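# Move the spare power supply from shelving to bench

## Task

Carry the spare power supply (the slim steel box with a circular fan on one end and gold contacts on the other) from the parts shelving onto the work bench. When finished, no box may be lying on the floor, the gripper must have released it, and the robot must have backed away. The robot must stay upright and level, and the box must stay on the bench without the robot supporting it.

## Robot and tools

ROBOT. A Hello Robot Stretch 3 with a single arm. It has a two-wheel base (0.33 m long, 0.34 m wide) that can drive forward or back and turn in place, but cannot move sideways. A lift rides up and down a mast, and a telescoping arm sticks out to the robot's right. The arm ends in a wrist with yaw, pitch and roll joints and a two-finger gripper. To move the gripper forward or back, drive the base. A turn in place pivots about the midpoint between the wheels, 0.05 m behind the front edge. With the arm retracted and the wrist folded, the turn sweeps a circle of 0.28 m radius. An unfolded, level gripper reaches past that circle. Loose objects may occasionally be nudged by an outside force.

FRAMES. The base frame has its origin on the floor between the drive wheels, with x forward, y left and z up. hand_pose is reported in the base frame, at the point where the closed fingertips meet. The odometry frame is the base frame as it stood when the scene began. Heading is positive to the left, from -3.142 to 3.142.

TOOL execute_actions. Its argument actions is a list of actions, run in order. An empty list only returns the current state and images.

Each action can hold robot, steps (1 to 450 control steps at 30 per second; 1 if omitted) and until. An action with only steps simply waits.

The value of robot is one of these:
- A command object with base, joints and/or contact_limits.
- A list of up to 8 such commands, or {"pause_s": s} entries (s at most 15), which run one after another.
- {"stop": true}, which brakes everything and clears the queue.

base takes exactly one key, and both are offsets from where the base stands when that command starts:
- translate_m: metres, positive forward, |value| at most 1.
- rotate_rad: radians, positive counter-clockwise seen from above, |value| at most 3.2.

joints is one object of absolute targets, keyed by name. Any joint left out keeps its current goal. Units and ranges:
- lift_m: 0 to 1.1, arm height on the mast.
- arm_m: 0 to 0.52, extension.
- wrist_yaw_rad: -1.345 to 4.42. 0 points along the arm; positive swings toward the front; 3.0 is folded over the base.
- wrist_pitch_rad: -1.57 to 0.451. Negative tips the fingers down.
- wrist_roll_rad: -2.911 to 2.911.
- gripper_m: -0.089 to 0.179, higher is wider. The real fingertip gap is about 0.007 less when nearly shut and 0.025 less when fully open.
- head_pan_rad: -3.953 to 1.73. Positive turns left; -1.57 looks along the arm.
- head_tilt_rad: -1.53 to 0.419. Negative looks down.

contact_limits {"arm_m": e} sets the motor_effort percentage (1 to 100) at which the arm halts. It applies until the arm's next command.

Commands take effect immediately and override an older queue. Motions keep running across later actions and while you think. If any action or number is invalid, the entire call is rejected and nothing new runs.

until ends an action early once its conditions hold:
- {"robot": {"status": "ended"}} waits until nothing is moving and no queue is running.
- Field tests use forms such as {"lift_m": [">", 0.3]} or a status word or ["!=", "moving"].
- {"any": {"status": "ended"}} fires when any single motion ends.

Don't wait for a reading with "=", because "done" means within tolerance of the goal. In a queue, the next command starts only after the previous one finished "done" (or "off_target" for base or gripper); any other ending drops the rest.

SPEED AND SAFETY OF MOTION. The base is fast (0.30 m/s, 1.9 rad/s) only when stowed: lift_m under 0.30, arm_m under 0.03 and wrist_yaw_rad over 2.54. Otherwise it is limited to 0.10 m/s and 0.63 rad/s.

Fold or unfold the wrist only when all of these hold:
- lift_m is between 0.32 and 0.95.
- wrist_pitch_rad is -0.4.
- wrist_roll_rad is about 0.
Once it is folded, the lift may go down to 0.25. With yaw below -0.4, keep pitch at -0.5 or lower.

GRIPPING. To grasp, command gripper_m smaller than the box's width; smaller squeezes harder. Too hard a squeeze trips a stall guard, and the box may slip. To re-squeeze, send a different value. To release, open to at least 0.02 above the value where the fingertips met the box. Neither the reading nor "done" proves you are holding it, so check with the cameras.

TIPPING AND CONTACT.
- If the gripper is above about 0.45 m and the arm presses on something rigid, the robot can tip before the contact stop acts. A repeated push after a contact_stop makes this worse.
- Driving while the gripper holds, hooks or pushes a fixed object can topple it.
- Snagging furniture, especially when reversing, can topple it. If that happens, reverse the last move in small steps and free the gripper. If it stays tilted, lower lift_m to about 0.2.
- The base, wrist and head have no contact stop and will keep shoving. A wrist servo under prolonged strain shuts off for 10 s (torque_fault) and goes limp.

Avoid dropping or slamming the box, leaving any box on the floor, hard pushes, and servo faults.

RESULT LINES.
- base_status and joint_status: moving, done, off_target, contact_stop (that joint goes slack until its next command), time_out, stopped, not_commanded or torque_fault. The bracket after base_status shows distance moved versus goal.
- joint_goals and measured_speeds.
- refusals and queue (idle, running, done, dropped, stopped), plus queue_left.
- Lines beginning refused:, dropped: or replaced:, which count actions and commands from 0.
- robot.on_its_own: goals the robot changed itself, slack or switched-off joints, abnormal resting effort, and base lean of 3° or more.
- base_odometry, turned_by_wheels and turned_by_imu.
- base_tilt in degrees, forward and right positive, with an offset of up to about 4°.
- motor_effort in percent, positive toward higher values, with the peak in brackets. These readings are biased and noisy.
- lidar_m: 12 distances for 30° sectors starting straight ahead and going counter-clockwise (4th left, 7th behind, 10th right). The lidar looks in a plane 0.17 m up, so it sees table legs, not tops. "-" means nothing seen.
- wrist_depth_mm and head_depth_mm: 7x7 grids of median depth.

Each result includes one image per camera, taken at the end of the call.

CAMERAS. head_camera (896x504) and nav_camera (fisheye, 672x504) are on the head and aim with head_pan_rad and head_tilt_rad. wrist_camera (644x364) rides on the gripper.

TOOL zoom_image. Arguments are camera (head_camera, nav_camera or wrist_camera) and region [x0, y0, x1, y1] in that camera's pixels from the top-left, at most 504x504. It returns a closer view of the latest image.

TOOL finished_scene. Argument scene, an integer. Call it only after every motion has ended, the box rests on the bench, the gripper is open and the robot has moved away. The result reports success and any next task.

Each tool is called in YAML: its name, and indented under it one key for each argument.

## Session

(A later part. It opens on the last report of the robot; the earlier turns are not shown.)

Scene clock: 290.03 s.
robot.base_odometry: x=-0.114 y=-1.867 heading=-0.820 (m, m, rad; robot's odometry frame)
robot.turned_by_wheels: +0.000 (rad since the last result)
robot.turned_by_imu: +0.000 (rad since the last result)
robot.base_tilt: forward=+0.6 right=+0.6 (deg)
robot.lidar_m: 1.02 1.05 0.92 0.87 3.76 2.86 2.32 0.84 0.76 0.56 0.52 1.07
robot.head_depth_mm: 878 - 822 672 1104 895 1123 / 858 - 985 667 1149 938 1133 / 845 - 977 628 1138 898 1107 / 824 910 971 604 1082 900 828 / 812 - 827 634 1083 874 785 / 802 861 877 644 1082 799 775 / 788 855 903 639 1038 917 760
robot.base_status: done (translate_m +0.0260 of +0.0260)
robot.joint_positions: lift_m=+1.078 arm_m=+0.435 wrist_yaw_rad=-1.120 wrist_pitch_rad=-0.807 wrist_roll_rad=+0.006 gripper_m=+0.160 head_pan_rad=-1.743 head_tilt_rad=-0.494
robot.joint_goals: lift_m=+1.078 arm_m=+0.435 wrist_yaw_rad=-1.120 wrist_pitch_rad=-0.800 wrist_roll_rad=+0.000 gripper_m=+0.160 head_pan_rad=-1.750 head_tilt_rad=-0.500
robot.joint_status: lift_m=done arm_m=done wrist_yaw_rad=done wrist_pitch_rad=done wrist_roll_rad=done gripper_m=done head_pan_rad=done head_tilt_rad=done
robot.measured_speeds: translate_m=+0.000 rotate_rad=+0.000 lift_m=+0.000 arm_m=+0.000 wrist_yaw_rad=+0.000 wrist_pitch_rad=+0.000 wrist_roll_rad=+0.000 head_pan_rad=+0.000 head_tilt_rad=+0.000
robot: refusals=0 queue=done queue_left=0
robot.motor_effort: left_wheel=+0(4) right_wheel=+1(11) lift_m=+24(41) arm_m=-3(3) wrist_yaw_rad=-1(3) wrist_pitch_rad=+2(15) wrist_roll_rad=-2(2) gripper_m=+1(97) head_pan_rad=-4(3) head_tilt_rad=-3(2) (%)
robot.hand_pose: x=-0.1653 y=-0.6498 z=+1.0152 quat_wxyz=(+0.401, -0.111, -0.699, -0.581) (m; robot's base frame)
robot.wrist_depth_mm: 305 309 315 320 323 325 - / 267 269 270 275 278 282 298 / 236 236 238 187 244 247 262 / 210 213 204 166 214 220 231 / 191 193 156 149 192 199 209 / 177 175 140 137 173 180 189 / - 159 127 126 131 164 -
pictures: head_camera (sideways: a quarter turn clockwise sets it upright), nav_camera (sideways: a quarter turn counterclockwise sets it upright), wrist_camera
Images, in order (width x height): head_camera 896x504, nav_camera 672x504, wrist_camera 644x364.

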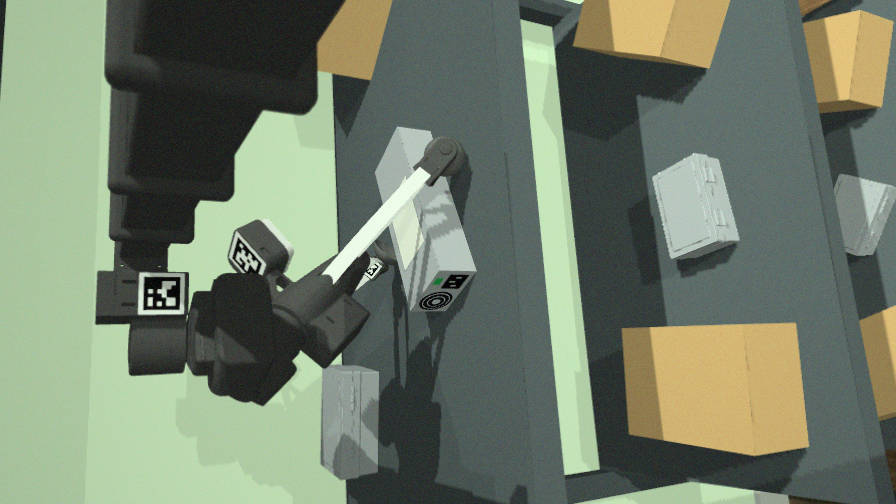

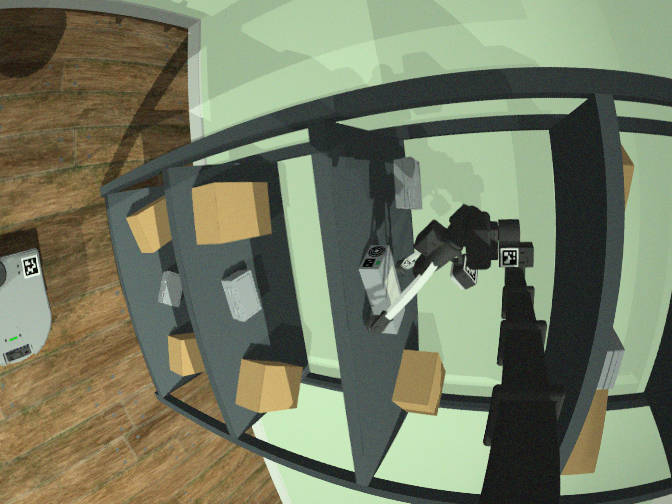

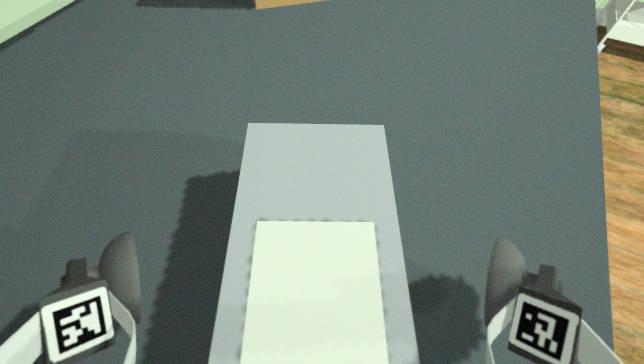

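execute_actions:
  actions:
    - {"robot":[{"joints":{"gripper_m":0.03}},{"joints":{"lift_m":1.1}}],"steps":300,"until":{"robot":{"status":"ended"}}}
    - {"robot":{"joints":{"wrist_pitch_rad":-0.72}},"steps":100,"until":{"robot":{"status":"ended"}}}
    - {"steps":30}

Scene clock: 310.23 s.
robot.base_odometry: x=-0.114 y=-1.867 heading=-0.820 (m, m, rad; robot's odometry frame)
robot.turned_by_wheels: +0.000 (rad since the last result)
robot.turned_by_imu: +0.000 (rad since the last result)
robot.base_tilt: forward=+0.6 right=+0.6 (deg)
robot.lidar_m: 1.02 1.05 0.91 0.87 3.75 2.86 2.32 0.84 0.76 0.56 0.52 1.07
robot.head_depth_mm: - - 819 672 1105 886 1125 / 841 967 998 666 1150 935 1136 / 831 942 984 626 1138 897 1107 / 819 899 967 614 1094 900 828 / 801 - 880 639 1087 873 787 / 798 856 911 647 1076 800 772 / 788 856 899 640 1038 921 762
robot.base_status: done (translate_m +0.0260 of +0.0260)
robot.joint_positions: lift_m=+1.100 arm_m=+0.435 wrist_yaw_rad=-1.118 wrist_pitch_rad=-0.781 wrist_roll_rad=+0.006 gripper_m=+0.031 head_pan_rad=-1.743 head_tilt_rad=-0.494
robot.joint_goals: lift_m=+1.100 arm_m=+0.435 wrist_yaw_rad=-1.120 wrist_pitch_rad=-0.720 wrist_roll_rad=+0.000 gripper_m=+0.030 head_pan_rad=-1.750 head_tilt_rad=-0.500
robot.joint_status: lift_m=done arm_m=done wrist_yaw_rad=done wrist_pitch_rad=off_target wrist_roll_rad=done gripper_m=done head_pan_rad=done head_tilt_rad=done
robot.measured_speeds: translate_m=+0.000 rotate_rad=+0.000 lift_m=+0.000 arm_m=+0.000 wrist_yaw_rad=+0.000 wrist_pitch_rad=+0.000 wrist_roll_rad=+0.000 head_pan_rad=+0.000 head_tilt_rad=+0.000
robot: refusals=0 queue=dropped queue_left=0
robot.motor_effort: left_wheel=-2(0) right_wheel=+1(2) lift_m=+40(44) arm_m=-2(3) wrist_yaw_rad=-4(2) wrist_pitch_rad=+18(20) wrist_roll_rad=-2(2) gripper_m=-20(99) head_pan_rad=-3(3) head_tilt_rad=-3(2) (%)
robot.hand_pose: x=-0.1699 y=-0.6523 z=+1.0407 quat_wxyz=(+0.410, -0.120, -0.698, -0.575) (m; robot's base frame)
robot.wrist_depth_mm: 359 363 361 357 372 387 - / 312 313 317 324 326 329 - / 273 275 262 165 276 285 - / 242 245 237 156 245 253 - / 219 221 146 145 221 228 - / 198 200 137 137 138 208 - / 182 182 130 130 132 190 -
pictures: head_camera (sideways: a quarter turn clockwise sets it upright), nav_camera (sideways: a quarter turn counterclockwise sets it upright), wrist_camera
Images, in order (width x height): head_camera 896x504, nav_camera 672x504, wrist_camera 644x364.

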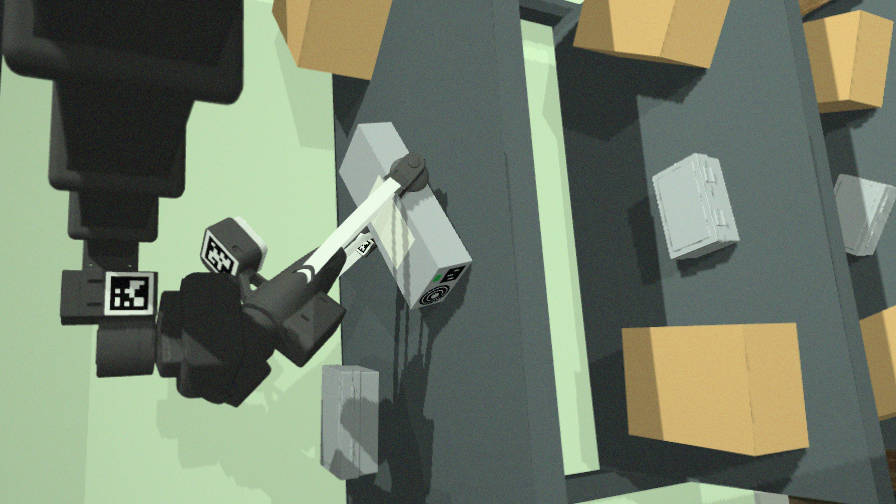

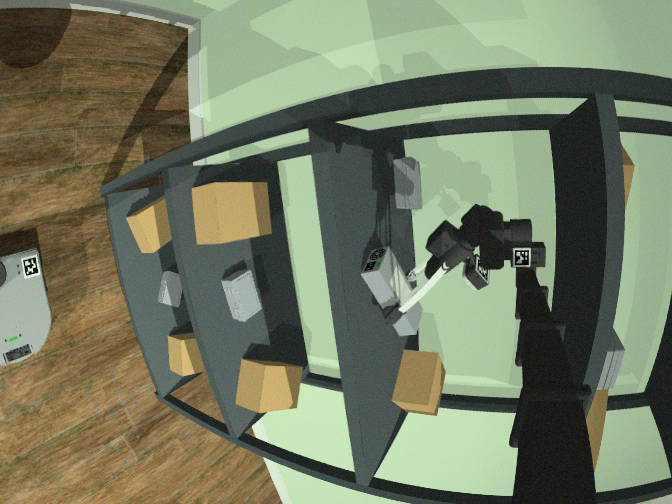

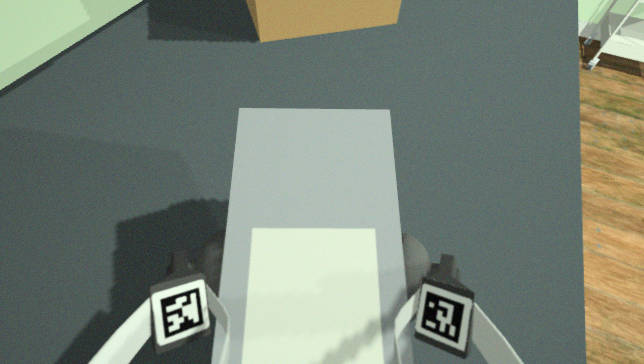

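execute_actions:
  actions:
    - {"robot":{"joints":{"wrist_pitch_rad":-0.80,"lift_m":1.08}},"steps":200,"until":{"robot":{"status":"ended"}}}
    - {"robot":{"joints":{"gripper_m":0.16}},"steps":200,"until":{"robot":{"status":"ended"}}}
    - {"robot":{"base":{"translate_m":0.014},"joints":{"arm_m":0.429}},"steps":200,"until":{"robot":{"status":"ended"}}}

Scene clock: 325.30 s.
robot.base_odometry: x=-0.104 y=-1.877 heading=-0.820 (m, m, rad; robot's odometry frame)
robot.turned_by_wheels: +0.000 (rad since the last result)
robot.turned_by_imu: +0.000 (rad since the last result)
robot.base_tilt: forward=+0.6 right=+0.6 (deg)
robot.lidar_m: 1.01 1.04 0.92 0.87 0.90 2.88 2.33 0.85 0.77 0.56 0.51 1.06
robot.head_depth_mm: 873 - 828 671 1154 903 1122 / 861 - 986 669 1146 939 1133 / 842 - 974 627 1136 897 834 / 829 910 985 608 1094 901 827 / 813 - 823 642 1088 853 789 / 802 863 808 646 1079 804 771 / 787 857 902 638 1039 977 760
robot.base_status: done (translate_m +0.0140 of +0.0140)
robot.joint_positions: lift_m=+1.080 arm_m=+0.429 wrist_yaw_rad=-1.118 wrist_pitch_rad=-0.815 wrist_roll_rad=+0.006 gripper_m=+0.160 head_pan_rad=-1.743 head_tilt_rad=-0.494
robot.joint_goals: lift_m=+1.080 arm_m=+0.429 wrist_yaw_rad=-1.120 wrist_pitch_rad=-0.800 wrist_roll_rad=+0.000 gripper_m=+0.160 head_pan_rad=-1.750 head_tilt_rad=-0.500
robot.joint_status: lift_m=done arm_m=done wrist_yaw_rad=done wrist_pitch_rad=done wrist_roll_rad=done gripper_m=done head_pan_rad=done head_tilt_rad=done
robot.measured_speeds: translate_m=+0.000 rotate_rad=+0.000 lift_m=+0.000 arm_m=+0.000 wrist_yaw_rad=+0.000 wrist_pitch_rad=+0.000 wrist_roll_rad=+0.000 head_pan_rad=+0.000 head_tilt_rad=+0.000
robot: refusals=0 queue=done queue_left=0
robot.motor_effort: left_wheel=+0(3) right_wheel=+1(8) lift_m=+25(43) arm_m=-3(7) wrist_yaw_rad=-2(2) wrist_pitch_rad=+4(18) wrist_roll_rad=-2(2) gripper_m=+1(98) head_pan_rad=-3(3) head_tilt_rad=-2(3) (%)
robot.hand_pose: x=-0.1638 y=-0.6434 z=+1.0160 quat_wxyz=(+0.400, -0.108, -0.700, -0.582) (m; robot's base frame)
robot.wrist_depth_mm: 303 310 312 315 320 323 - / 265 269 268 273 277 282 - / 235 237 234 187 244 244 - / 210 213 205 167 215 221 - / 191 194 187 150 194 200 - / 178 177 142 138 173 181 - / - 160 128 127 132 166 -
pictures: head_camera (sideways: a quarter turn clockwise sets it upright), nav_camera (sideways: a quarter turn counterclockwise sets it upright), wrist_camera
Images, in order (width x height): head_camera 896x504, nav_camera 672x504, wrist_camera 644x364.

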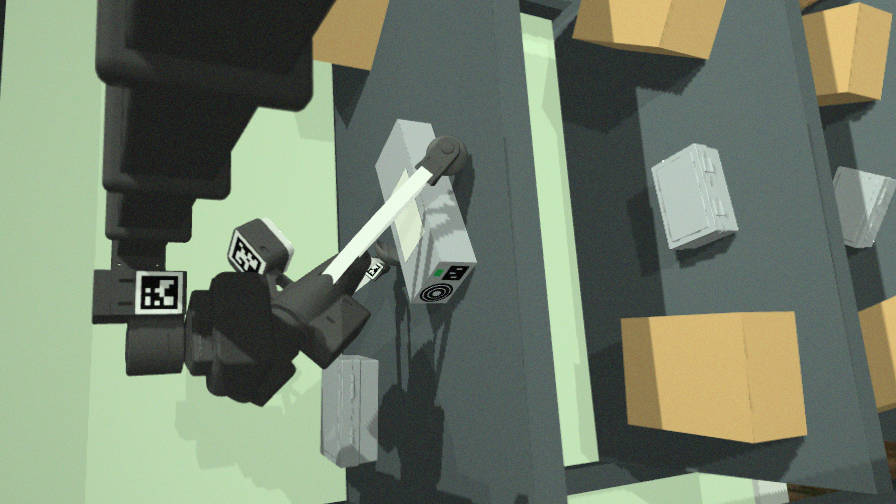

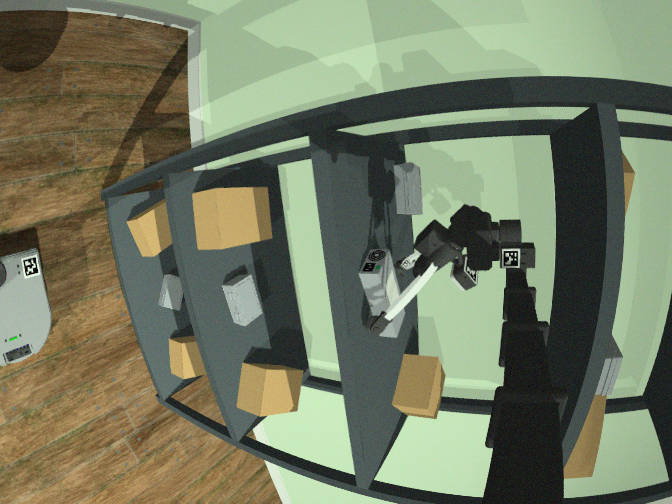

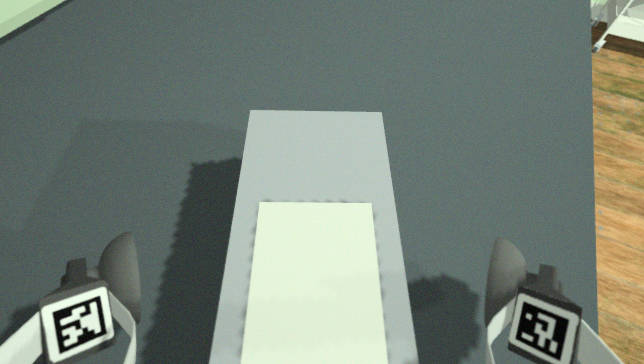

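execute_actions:
  actions:
    - {"robot":[{"joints":{"gripper_m":0.03}},{"joints":{"lift_m":1.1}}],"steps":300,"until":{"robot":{"status":"ended"}}}
    - {"robot":{"joints":{"wrist_pitch_rad":-0.72}},"steps":100,"until":{"robot":{"status":"ended"}}}
    - {"steps":30}

Scene clock: 337.10 s.
robot.base_odometry: x=-0.104 y=-1.877 heading=-0.820 (m, m, rad; robot's odometry frame)
robot.turned_by_wheels: +0.000 (rad since the last result)
robot.turned_by_imu: +0.000 (rad since the last result)
robot.base_tilt: forward=+0.7 right=+0.6 (deg)
robot.lidar_m: 1.01 1.04 0.92 0.87 0.90 2.89 2.33 0.85 0.77 0.56 0.52 1.06
robot.head_depth_mm: - - 836 671 1144 903 1122 / 845 972 1003 665 1143 941 1135 / 833 940 979 626 1142 895 835 / 822 898 970 600 1090 899 827 / 805 - 877 640 1090 849 788 / 798 856 912 644 1079 801 769 / 787 852 904 641 1043 976 760
robot.base_status: done (translate_m +0.0140 of +0.0140)
robot.joint_positions: lift_m=+1.100 arm_m=+0.429 wrist_yaw_rad=-1.118 wrist_pitch_rad=-0.783 wrist_roll_rad=+0.006 gripper_m=+0.031 head_pan_rad=-1.743 head_tilt_rad=-0.494
robot.joint_goals: lift_m=+1.100 arm_m=+0.429 wrist_yaw_rad=-1.120 wrist_pitch_rad=-0.720 wrist_roll_rad=+0.000 gripper_m=+0.030 head_pan_rad=-1.750 head_tilt_rad=-0.500
robot.joint_status: lift_m=done arm_m=done wrist_yaw_rad=done wrist_pitch_rad=off_target wrist_roll_rad=done gripper_m=done head_pan_rad=done head_tilt_rad=done
robot.measured_speeds: translate_m=+0.000 rotate_rad=+0.000 lift_m=+0.000 arm_m=+0.000 wrist_yaw_rad=+0.000 wrist_pitch_rad=+0.000 wrist_roll_rad=+0.000 head_pan_rad=+0.000 head_tilt_rad=+0.000
robot: refusals=0 queue=dropped queue_left=0
robot.motor_effort: left_wheel=-1(1) right_wheel=+1(2) lift_m=+40(45) arm_m=-3(3) wrist_yaw_rad=-2(3) wrist_pitch_rad=+18(21) wrist_roll_rad=-2(2) gripper_m=-22(99) head_pan_rad=-3(3) head_tilt_rad=-2(2) (%)
robot.hand_pose: x=-0.1696 y=-0.6461 z=+1.0404 quat_wxyz=(+0.409, -0.119, -0.698, -0.575) (m; robot's base frame)
robot.wrist_depth_mm: 358 363 362 365 383 389 - / 310 311 316 321 325 329 - / 269 275 274 185 282 289 - / 241 246 236 165 247 253 - / 218 218 154 150 220 227 - / 199 202 136 136 137 207 - / 182 181 126 126 127 190 -
pictures: head_camera (sideways: a quarter turn clockwise sets it upright), nav_camera (sideways: a quarter turn counterclockwise sets it upright), wrist_camera
Images, in order (width x height): head_camera 896x504, nav_camera 672x504, wrist_camera 644x364.

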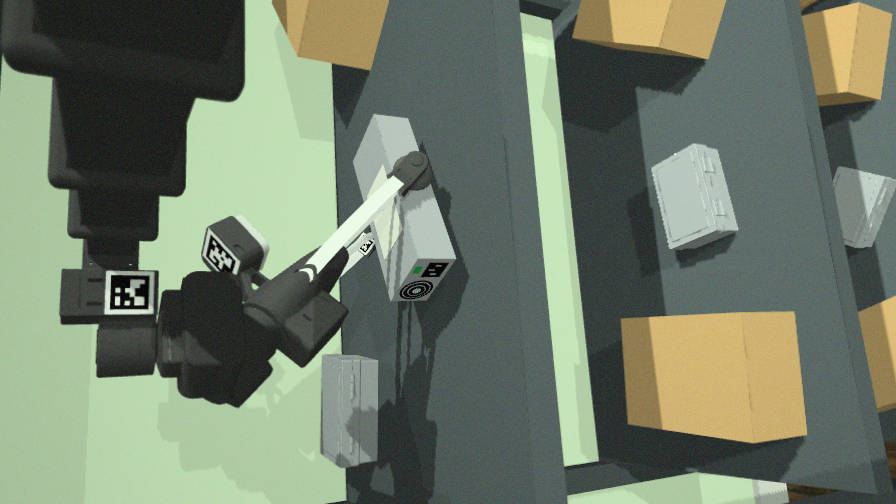

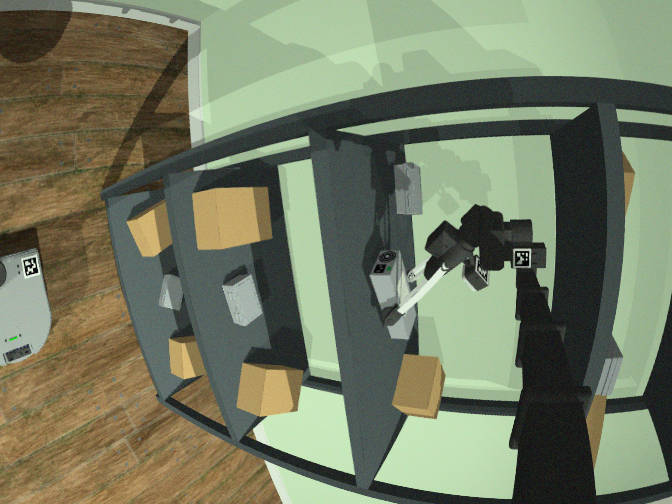

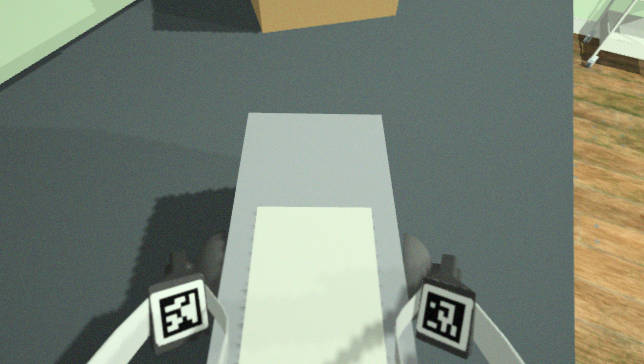

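execute_actions:
  actions:
    - {"robot":[{"joints":{"arm_m":0.0}},{"base":{"translate_m":-0.7},"joints":{"head_pan_rad":-2.0,"head_tilt_rad":-0.7}},{"base":{"rotate_rad":1.571}}],"steps":450,"until":{"robot":{"status":"ended"}}}
    - {"steps":300,"until":{"robot":{"status":"ended"}}}

Scene clock: 391.80 s.
robot.base_odometry: x=-0.582 y=-1.365 heading=+0.751 (m, m, rad; robot's odometry frame)
robot.turned_by_wheels: +1.571 (rad since the last result)
robot.turned_by_imu: +1.602 (rad since the last result)
robot.base_tilt: forward=+0.7 right=+0.6 (deg)
robot.lidar_m: 1.72 3.00 1.70 1.63 1.49 1.07 0.52 0.63 0.88 1.71 1.24 0.98
robot.head_depth_mm: - 883 745 - 350 1236 1116 / - 903 - - - 1265 1156 / - 921 - - - - 1177 / - - - - - - 1152 / - - - - - - - / - - - - - - - / - - - - - - -
robot.base_status: done (rotate_rad +1.5709 of +1.5710)
robot.joint_positions: lift_m=+1.100 arm_m=+0.003 wrist_yaw_rad=-1.118 wrist_pitch_rad=-0.783 wrist_roll_rad=+0.004 gripper_m=+0.031 head_pan_rad=-1.993 head_tilt_rad=-0.691
robot.joint_goals: lift_m=+1.100 arm_m=+0.000 wrist_yaw_rad=-1.120 wrist_pitch_rad=-0.720 wrist_roll_rad=+0.000 gripper_m=+0.030 head_pan_rad=-2.000 head_tilt_rad=-0.700
robot.joint_status: lift_m=done arm_m=done wrist_yaw_rad=done wrist_pitch_rad=off_target wrist_roll_rad=done gripper_m=done head_pan_rad=done head_tilt_rad=done
robot.measured_speeds: translate_m=+0.000 rotate_rad=+0.000 lift_m=+0.000 arm_m=+0.000 wrist_yaw_rad=+0.000 wrist_pitch_rad=+0.000 wrist_roll_rad=+0.000 head_pan_rad=+0.000 head_tilt_rad=+0.000
robot: refusals=0 queue=done queue_left=0
robot.motor_effort: left_wheel=-1(4) right_wheel=+2(5) lift_m=+41(41) arm_m=-2(5) wrist_yaw_rad=-3(2) wrist_pitch_rad=+18(18) wrist_roll_rad=-2(2) gripper_m=-21(21) head_pan_rad=+0(22) head_tilt_rad=-3(24) (%)
robot.hand_pose: x=-0.1696 y=-0.2200 z=+1.0404 quat_wxyz=(+0.410, -0.119, -0.698, -0.576) (m; robot's base frame)
robot.wrist_depth_mm: - - - - 418 398 391 / - - 930 - - 954 380 / - - 899 186 817 - 445 / - - 910 167 733 830 - / - - 154 150 768 782 - / - - 136 137 138 - - / - - 126 126 127 - -
pictures: head_camera (sideways: a quarter turn clockwise sets it upright), nav_camera (sideways: a quarter turn counterclockwise sets it upright), wrist_camera
Images, in order (width x height): head_camera 896x504, nav_camera 672x504, wrist_camera 644x364.

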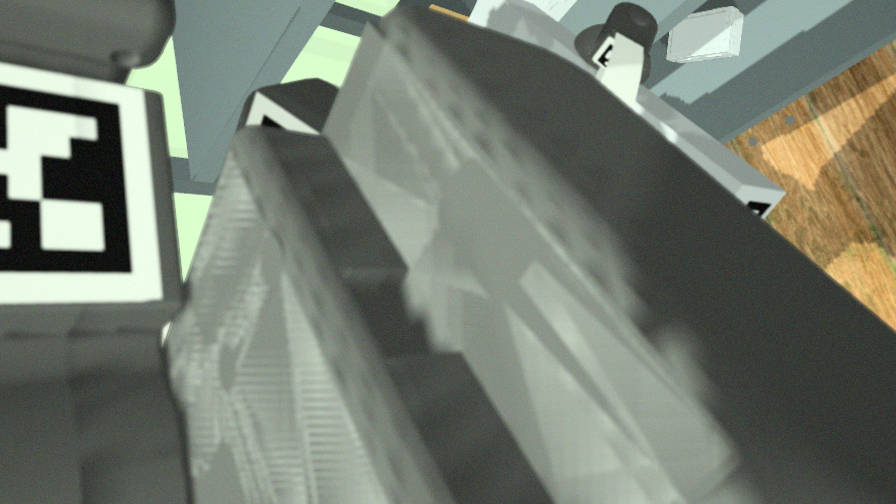

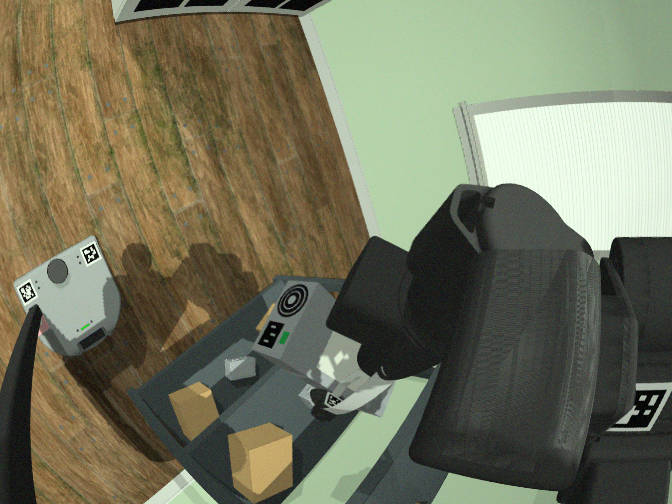

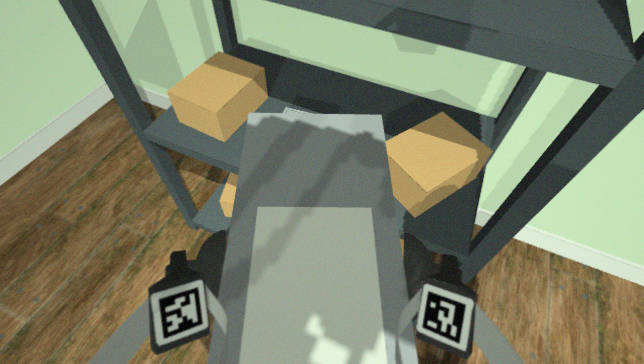

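execute_actions:
  actions:
    - {"robot":[{"base":{"translate_m":1.0},"joints":{"head_pan_rad":0.0,"head_tilt_rad":-0.45}},{"base":{"translate_m":1.0}}],"steps":450,"until":{"robot":{"status":"ended"}}}
    - {"steps":300,"until":{"robot":{"status":"ended"}}}

Scene clock: 423.80 s.
robot.base_odometry: x=+0.880 y=-0.001 heading=+0.751 (m, m, rad; robot's odometry frame)
robot.turned_by_wheels: +0.000 (rad since the last result)
robot.turned_by_imu: +0.007 (rad since the last result)
robot.base_tilt: forward=+0.7 right=+0.5 (deg)
robot.lidar_m: 1.62 1.07 2.18 2.10 2.16 2.32 2.53 0.64 0.46 0.46 1.71 1.35
robot.head_depth_mm: 1446 1568 1683 1262 1978 1653 1350 / 1454 1576 1678 1247 1968 1634 1345 / 1433 1570 1680 1228 1922 1619 1340 / 1454 1551 1681 1211 1946 1625 1333 / 1442 1550 1677 1209 1914 1613 1326 / 1437 1544 1665 1202 1904 1599 1317 / 1438 1558 1674 1194 1893 1599 1317
robot.base_status: done (translate_m +1.0000 of +1.0000)
robot.joint_positions: lift_m=+1.100 arm_m=+0.003 wrist_yaw_rad=-1.118 wrist_pitch_rad=-0.783 wrist_roll_rad=+0.004 gripper_m=+0.031 head_pan_rad=-0.007 head_tilt_rad=-0.458
robot.joint_goals: lift_m=+1.100 arm_m=+0.000 wrist_yaw_rad=-1.120 wrist_pitch_rad=-0.720 wrist_roll_rad=+0.000 gripper_m=+0.030 head_pan_rad=+0.000 head_tilt_rad=-0.450
robot.joint_status: lift_m=done arm_m=done wrist_yaw_rad=done wrist_pitch_rad=off_target wrist_roll_rad=done gripper_m=done head_pan_rad=done head_tilt_rad=done
robot.measured_speeds: translate_m=+0.000 rotate_rad=+0.000 lift_m=+0.000 arm_m=+0.000 wrist_yaw_rad=+0.000 wrist_pitch_rad=+0.000 wrist_roll_rad=+0.000 head_pan_rad=+0.000 head_tilt_rad=+0.000
robot: refusals=0 queue=done queue_left=0
robot.motor_effort: left_wheel=-1(3) right_wheel=+1(5) lift_m=+40(41) arm_m=-3(3) wrist_yaw_rad=-2(2) wrist_pitch_rad=+18(18) wrist_roll_rad=-1(2) gripper_m=-21(20) head_pan_rad=+4(41) head_tilt_rad=+5(23) (%)
robot.hand_pose: x=-0.1696 y=-0.2200 z=+1.0404 quat_wxyz=(+0.410, -0.119, -0.698, -0.576) (m; robot's base frame)
robot.wrist_depth_mm: 241 300 417 690 - - - / 255 316 449 778 - - - / 268 337 446 185 - - - / 281 367 455 166 - - - / 298 396 153 149 - - - / - 408 136 137 137 - - / - - 126 126 127 - -
pictures: head_camera (sideways: a quarter turn clockwise sets it upright), nav_camera (sideways: a quarter turn counterclockwise sets it upright), wrist_camera
Images, in order (width x height): head_camera 896x504, nav_camera 672x504, wrist_camera 644x364.

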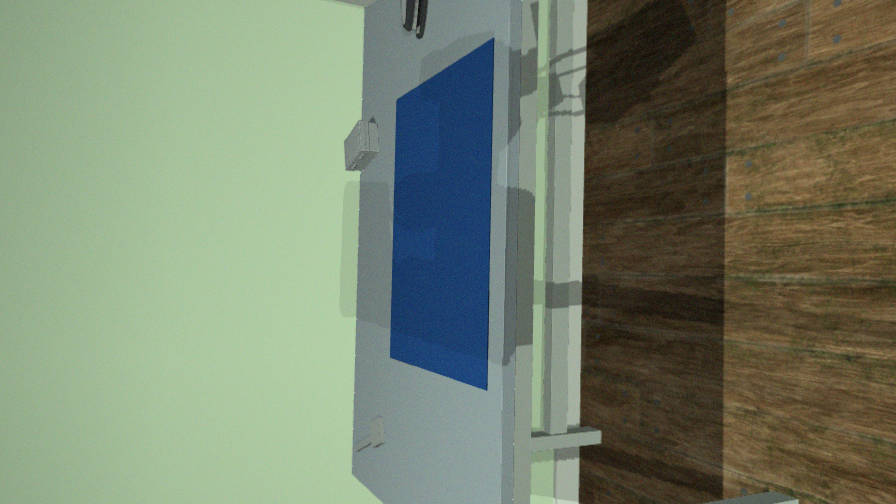

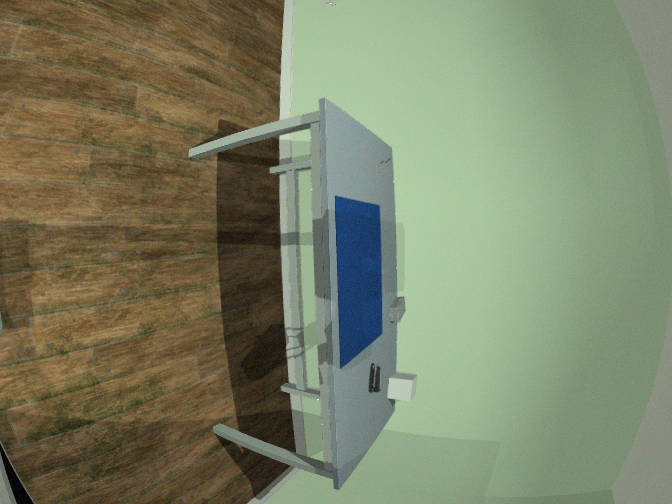

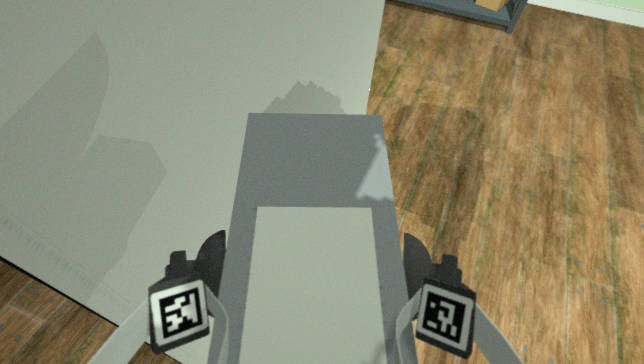

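execute_actions:
  actions:
    - {"robot":[{"base":{"translate_m":0.52},"joints":{"lift_m":0.92}},{"base":{"rotate_rad":1.55},"joints":{"head_pan_rad":-1.8,"head_tilt_rad":-0.7}},{"joints":{"arm_m":0.42}}],"steps":450,"until":{"robot":{"status":"ended"}}}
    - {"steps":300,"until":{"robot":{"status":"ended"}}}

Scene clock: 448.37 s.
robot.base_odometry: x=+1.261 y=+0.354 heading=+2.301 (m, m, rad; robot's odometry frame)
robot.turned_by_wheels: +1.550 (rad since the last result)
robot.turned_by_imu: +1.585 (rad since the last result)
robot.base_tilt: forward=+0.6 right=+0.6 (deg)
robot.lidar_m: 2.09 2.17 2.62 3.06 0.78 0.88 1.65 1.02 1.16 1.10 0.69 0.65
robot.head_depth_mm: 1122 1228 1112 879 - - 1139 / 1092 1242 1109 - - 1346 1173 / 1064 1185 - - 706 1369 1174 / 1032 1132 - 748 685 1359 1170 / 1023 1096 - 796 668 1355 1176 / 1000 1088 1028 818 663 1344 1169 / 969 1086 1064 813 658 1321 1160
robot.base_status: done (rotate_rad +1.5499 of +1.5500)
robot.joint_positions: lift_m=+0.920 arm_m=+0.420 wrist_yaw_rad=-1.118 wrist_pitch_rad=-0.782 wrist_roll_rad=+0.004 gripper_m=+0.031 head_pan_rad=-1.793 head_tilt_rad=-0.692
robot.joint_goals: lift_m=+0.920 arm_m=+0.420 wrist_yaw_rad=-1.120 wrist_pitch_rad=-0.720 wrist_roll_rad=+0.000 gripper_m=+0.030 head_pan_rad=-1.800 head_tilt_rad=-0.700
robot.joint_status: lift_m=done arm_m=done wrist_yaw_rad=done wrist_pitch_rad=off_target wrist_roll_rad=done gripper_m=done head_pan_rad=done head_tilt_rad=done
robot.measured_speeds: translate_m=+0.000 rotate_rad=+0.000 lift_m=+0.000 arm_m=+0.000 wrist_yaw_rad=+0.000 wrist_pitch_rad=+0.000 wrist_roll_rad=+0.000 head_pan_rad=+0.000 head_tilt_rad=+0.000
robot: refusals=0 queue=done queue_left=0
robot.motor_effort: left_wheel=-1(5) right_wheel=+1(6) lift_m=+31(41) arm_m=+4(4) wrist_yaw_rad=-3(3) wrist_pitch_rad=+18(18) wrist_roll_rad=-2(2) gripper_m=-20(20) head_pan_rad=-3(44) head_tilt_rad=-5(28) (%)
robot.hand_pose: x=-0.1697 y=-0.6365 z=+0.8610 quat_wxyz=(+0.410, -0.119, -0.698, -0.575) (m; robot's base frame)
robot.wrist_depth_mm: 419 459 465 453 478 480 527 / 389 387 394 394 410 413 442 / 339 338 335 186 346 358 379 / 303 302 293 166 305 315 327 / 269 275 153 150 277 283 294 / 243 247 136 137 138 255 263 / 226 225 126 126 127 236 238
pictures: head_camera (sideways: a quarter turn clockwise sets it upright), nav_camera (sideways: a quarter turn counterclockwise sets it upright), wrist_camera
Images, in order (width x height): head_camera 896x504, nav_camera 672x504, wrist_camera 644x364.

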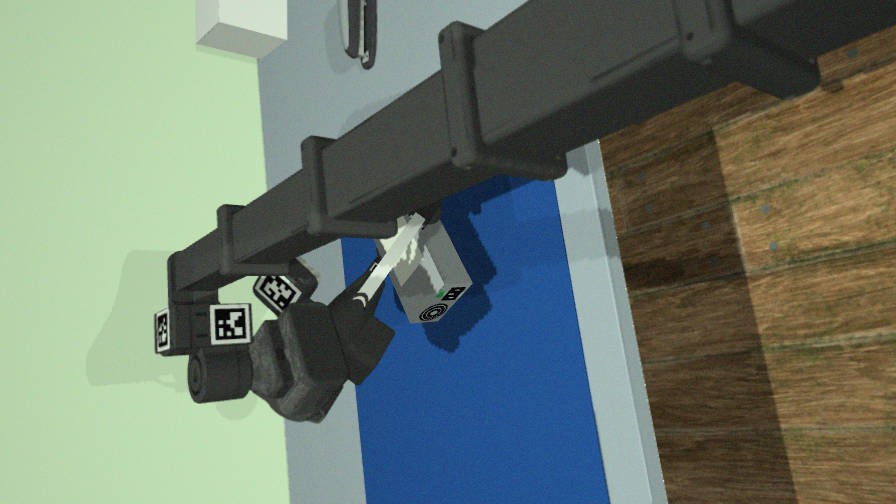

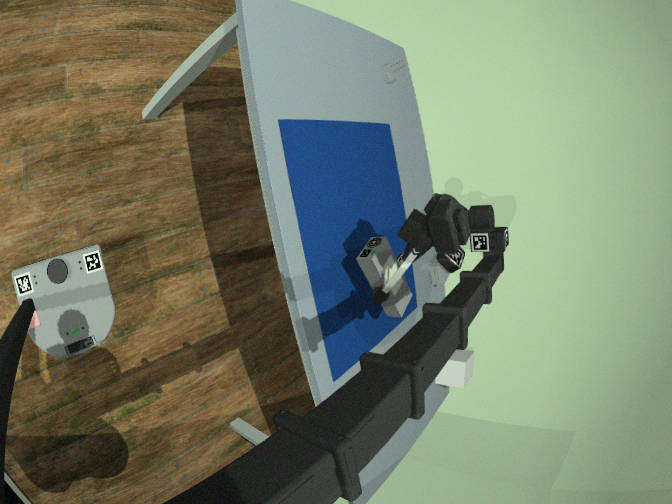

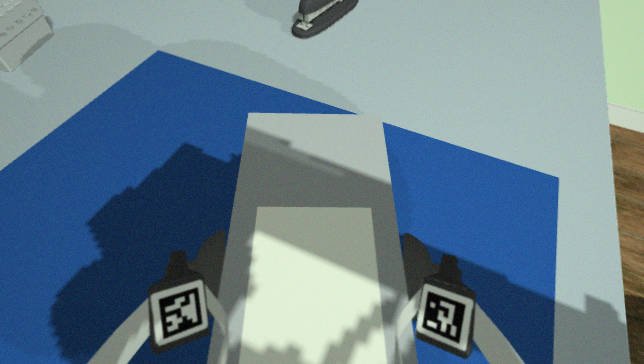

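execute_actions:
  actions:
    - {"robot":{"joints":{"lift_m":0.852}},"steps":300,"until":{"robot":{"status":"ended"}}}

Scene clock: 456.17 s.
robot.base_odometry: x=+1.261 y=+0.354 heading=+2.301 (m, m, rad; robot's odometry frame)
robot.turned_by_wheels: +0.000 (rad since the last result)
robot.turned_by_imu: +0.000 (rad since the last result)
robot.base_tilt: forward=+0.6 right=+0.6 (deg)
robot.lidar_m: 2.08 2.17 2.62 3.03 0.78 0.88 1.64 1.02 1.16 1.10 0.69 0.66
robot.head_depth_mm: 1121 1231 1112 843 741 - - / 1092 1237 1108 834 - - 1173 / 1068 1200 1104 - - 1340 1172 / 1037 1169 - 751 686 1364 1172 / 1014 1132 - 769 667 1363 1175 / 990 1117 1118 816 661 1342 1164 / 978 1082 1077 812 657 1319 1164
robot.base_status: done (rotate_rad +1.5499 of +1.5500)
robot.joint_positions: lift_m=+0.852 arm_m=+0.420 wrist_yaw_rad=-1.118 wrist_pitch_rad=-0.782 wrist_roll_rad=+0.004 gripper_m=+0.031 head_pan_rad=-1.793 head_tilt_rad=-0.692
robot.joint_goals: lift_m=+0.852 arm_m=+0.420 wrist_yaw_rad=-1.120 wrist_pitch_rad=-0.720 wrist_roll_rad=+0.000 gripper_m=+0.030 head_pan_rad=-1.800 head_tilt_rad=-0.700
robot.joint_status: lift_m=done arm_m=done wrist_yaw_rad=done wrist_pitch_rad=off_target wrist_roll_rad=done gripper_m=done head_pan_rad=done head_tilt_rad=done
robot.measured_speeds: translate_m=+0.000 rotate_rad=+0.000 lift_m=+0.000 arm_m=+0.000 wrist_yaw_rad=+0.000 wrist_pitch_rad=+0.000 wrist_roll_rad=+0.000 head_pan_rad=+0.000 head_tilt_rad=+0.000
robot: refusals=0 queue=done queue_left=0
robot.motor_effort: left_wheel=-1(2) right_wheel=+1(1) lift_m=+32(35) arm_m=+4(4) wrist_yaw_rad=-1(2) wrist_pitch_rad=+18(18) wrist_roll_rad=-2(2) gripper_m=-21(21) head_pan_rad=-3(3) head_tilt_rad=-4(4) (%)
robot.hand_pose: x=-0.1697 y=-0.6365 z=+0.7930 quat_wxyz=(+0.410, -0.119, -0.698, -0.575) (m; robot's base frame)
robot.wrist_depth_mm: 320 325 333 339 344 344 355 / 275 278 284 286 290 298 302 / 245 245 243 186 252 255 258 / 215 217 210 165 220 226 229 / 195 196 154 150 198 202 206 / 176 180 136 137 138 185 186 / 163 162 126 126 127 171 170
pictures: head_camera (sideways: a quarter turn clockwise sets it upright), nav_camera (sideways: a quarter turn counterclockwise sets it upright), wrist_camera
Images, in order (width x height): head_camera 896x504, nav_camera 672x504, wrist_camera 644x364.

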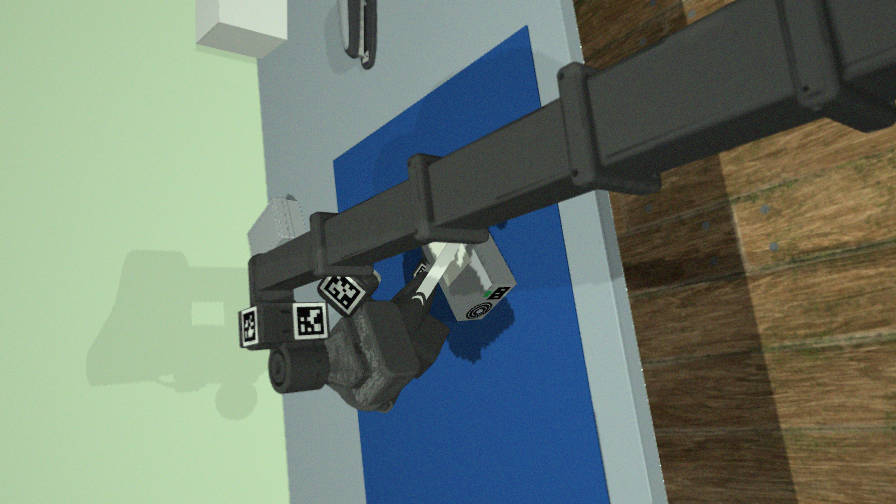

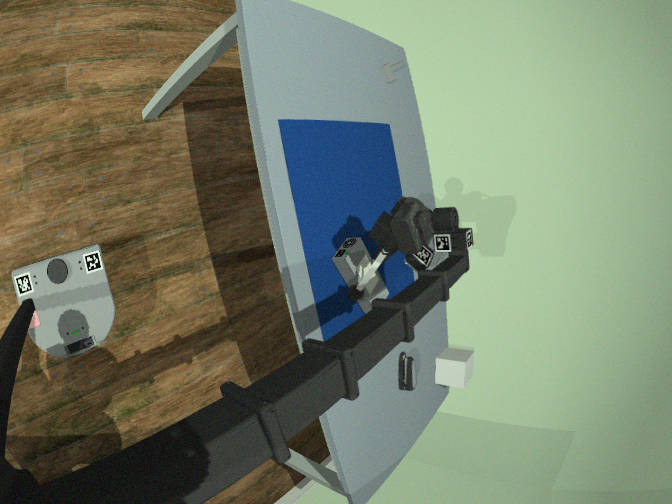

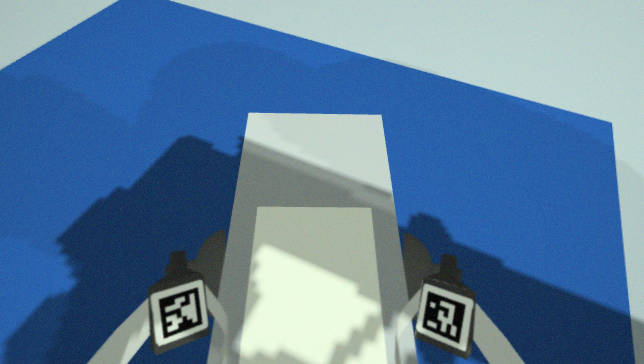

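Almost touching. Lower 3 mm, release, lift and retract.

execute_actions:
  actions:
    - {"robot":{"joints":{"lift_m":0.848}},"steps":100,"until":{"robot":{"status":"ended"}}}
    - {"robot":{"joints":{"gripper_m":0.15}},"steps":100,"until":{"robot":{"status":"ended"}}}
    - {"robot":{"joints":{"lift_m":0.95}},"steps":200,"until":{"robot":{"status":"ended"}}}
    - {"robot":{"joints":{"arm_m":0.0}},"steps":300,"until":{"robot":{"status":"ended"}}}

Scene clock: 469.90 s.
robot.base_odometry: x=+1.261 y=+0.354 heading=+2.301 (m, m, rad; robot's odometry frame)
robot.turned_by_wheels: +0.000 (rad since the last result)
robot.turned_by_imu: +0.000 (rad since the last result)
robot.base_tilt: forward=+0.7 right=+0.5 (deg)
robot.lidar_m: 2.08 2.17 2.62 3.05 0.78 0.88 1.65 1.02 1.16 1.10 0.69 0.65
robot.head_depth_mm: 1118 1228 1115 873 - - 1183 / 1095 1237 1110 865 - - 1205 / 1067 1203 1097 833 - - - / 1039 1173 1095 765 - - - / 1020 1136 1087 820 705 - - / 993 1107 1072 817 664 1358 - / 976 1089 1068 811 660 1328 1159
robot.base_status: done (rotate_rad +1.5500 of +1.5500)
robot.joint_positions: lift_m=+0.950 arm_m=+0.003 wrist_yaw_rad=-1.119 wrist_pitch_rad=-0.737 wrist_roll_rad=+0.004 gripper_m=+0.150 head_pan_rad=-1.793 head_tilt_rad=-0.692
robot.joint_goals: lift_m=+0.950 arm_m=+0.000 wrist_yaw_rad=-1.120 wrist_pitch_rad=-0.720 wrist_roll_rad=+0.000 gripper_m=+0.150 head_pan_rad=-1.800 head_tilt_rad=-0.700
robot.joint_status: lift_m=done arm_m=done wrist_yaw_rad=done wrist_pitch_rad=off_target wrist_roll_rad=done gripper_m=done head_pan_rad=done head_tilt_rad=done
robot.measured_speeds: translate_m=+0.000 rotate_rad=+0.000 lift_m=+0.000 arm_m=+0.000 wrist_yaw_rad=+0.000 wrist_pitch_rad=+0.000 wrist_roll_rad=+0.000 head_pan_rad=+0.000 head_tilt_rad=+0.000
robot: refusals=0 queue=done queue_left=0
robot.motor_effort: left_wheel=+0(2) right_wheel=+1(5) lift_m=+34(33) arm_m=-3(1) wrist_yaw_rad=-2(3) wrist_pitch_rad=+5(18) wrist_roll_rad=-2(1) gripper_m=+0(97) head_pan_rad=-4(2) head_tilt_rad=-4(4) (%)
robot.hand_pose: x=-0.1776 y=-0.2238 z=+0.8985 quat_wxyz=(+0.423, -0.135, -0.695, -0.566) (m; robot's base frame)
robot.wrist_depth_mm: 579 579 594 671 - - - / 468 481 506 - - - - / 404 408 549 - - - - / 361 368 - - - - - / 322 419 - - - - - / 292 - - - - - - / - 996 - - 994 - -
pictures: head_camera (sideways: a quarter turn clockwise sets it upright), nav_camera (sideways: a quarter turn counterclockwise sets it upright), wrist_camera
Images, in order (width x height): head_camera 896x504, nav_camera 672x504, wrist_camera 644x364.

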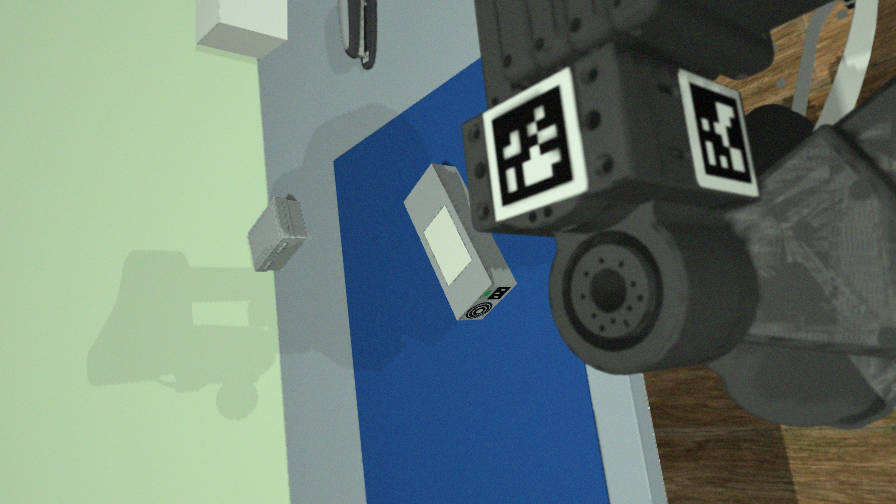

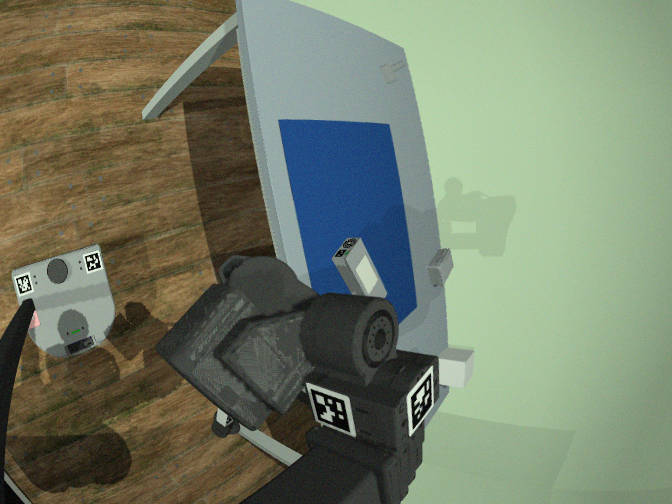

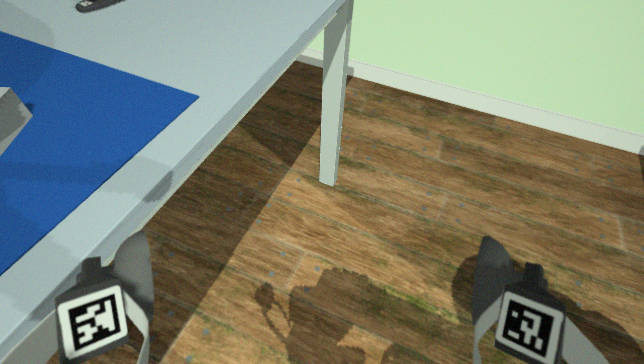

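finished_scene:
  scene: 1

The scene is finished: the task was done.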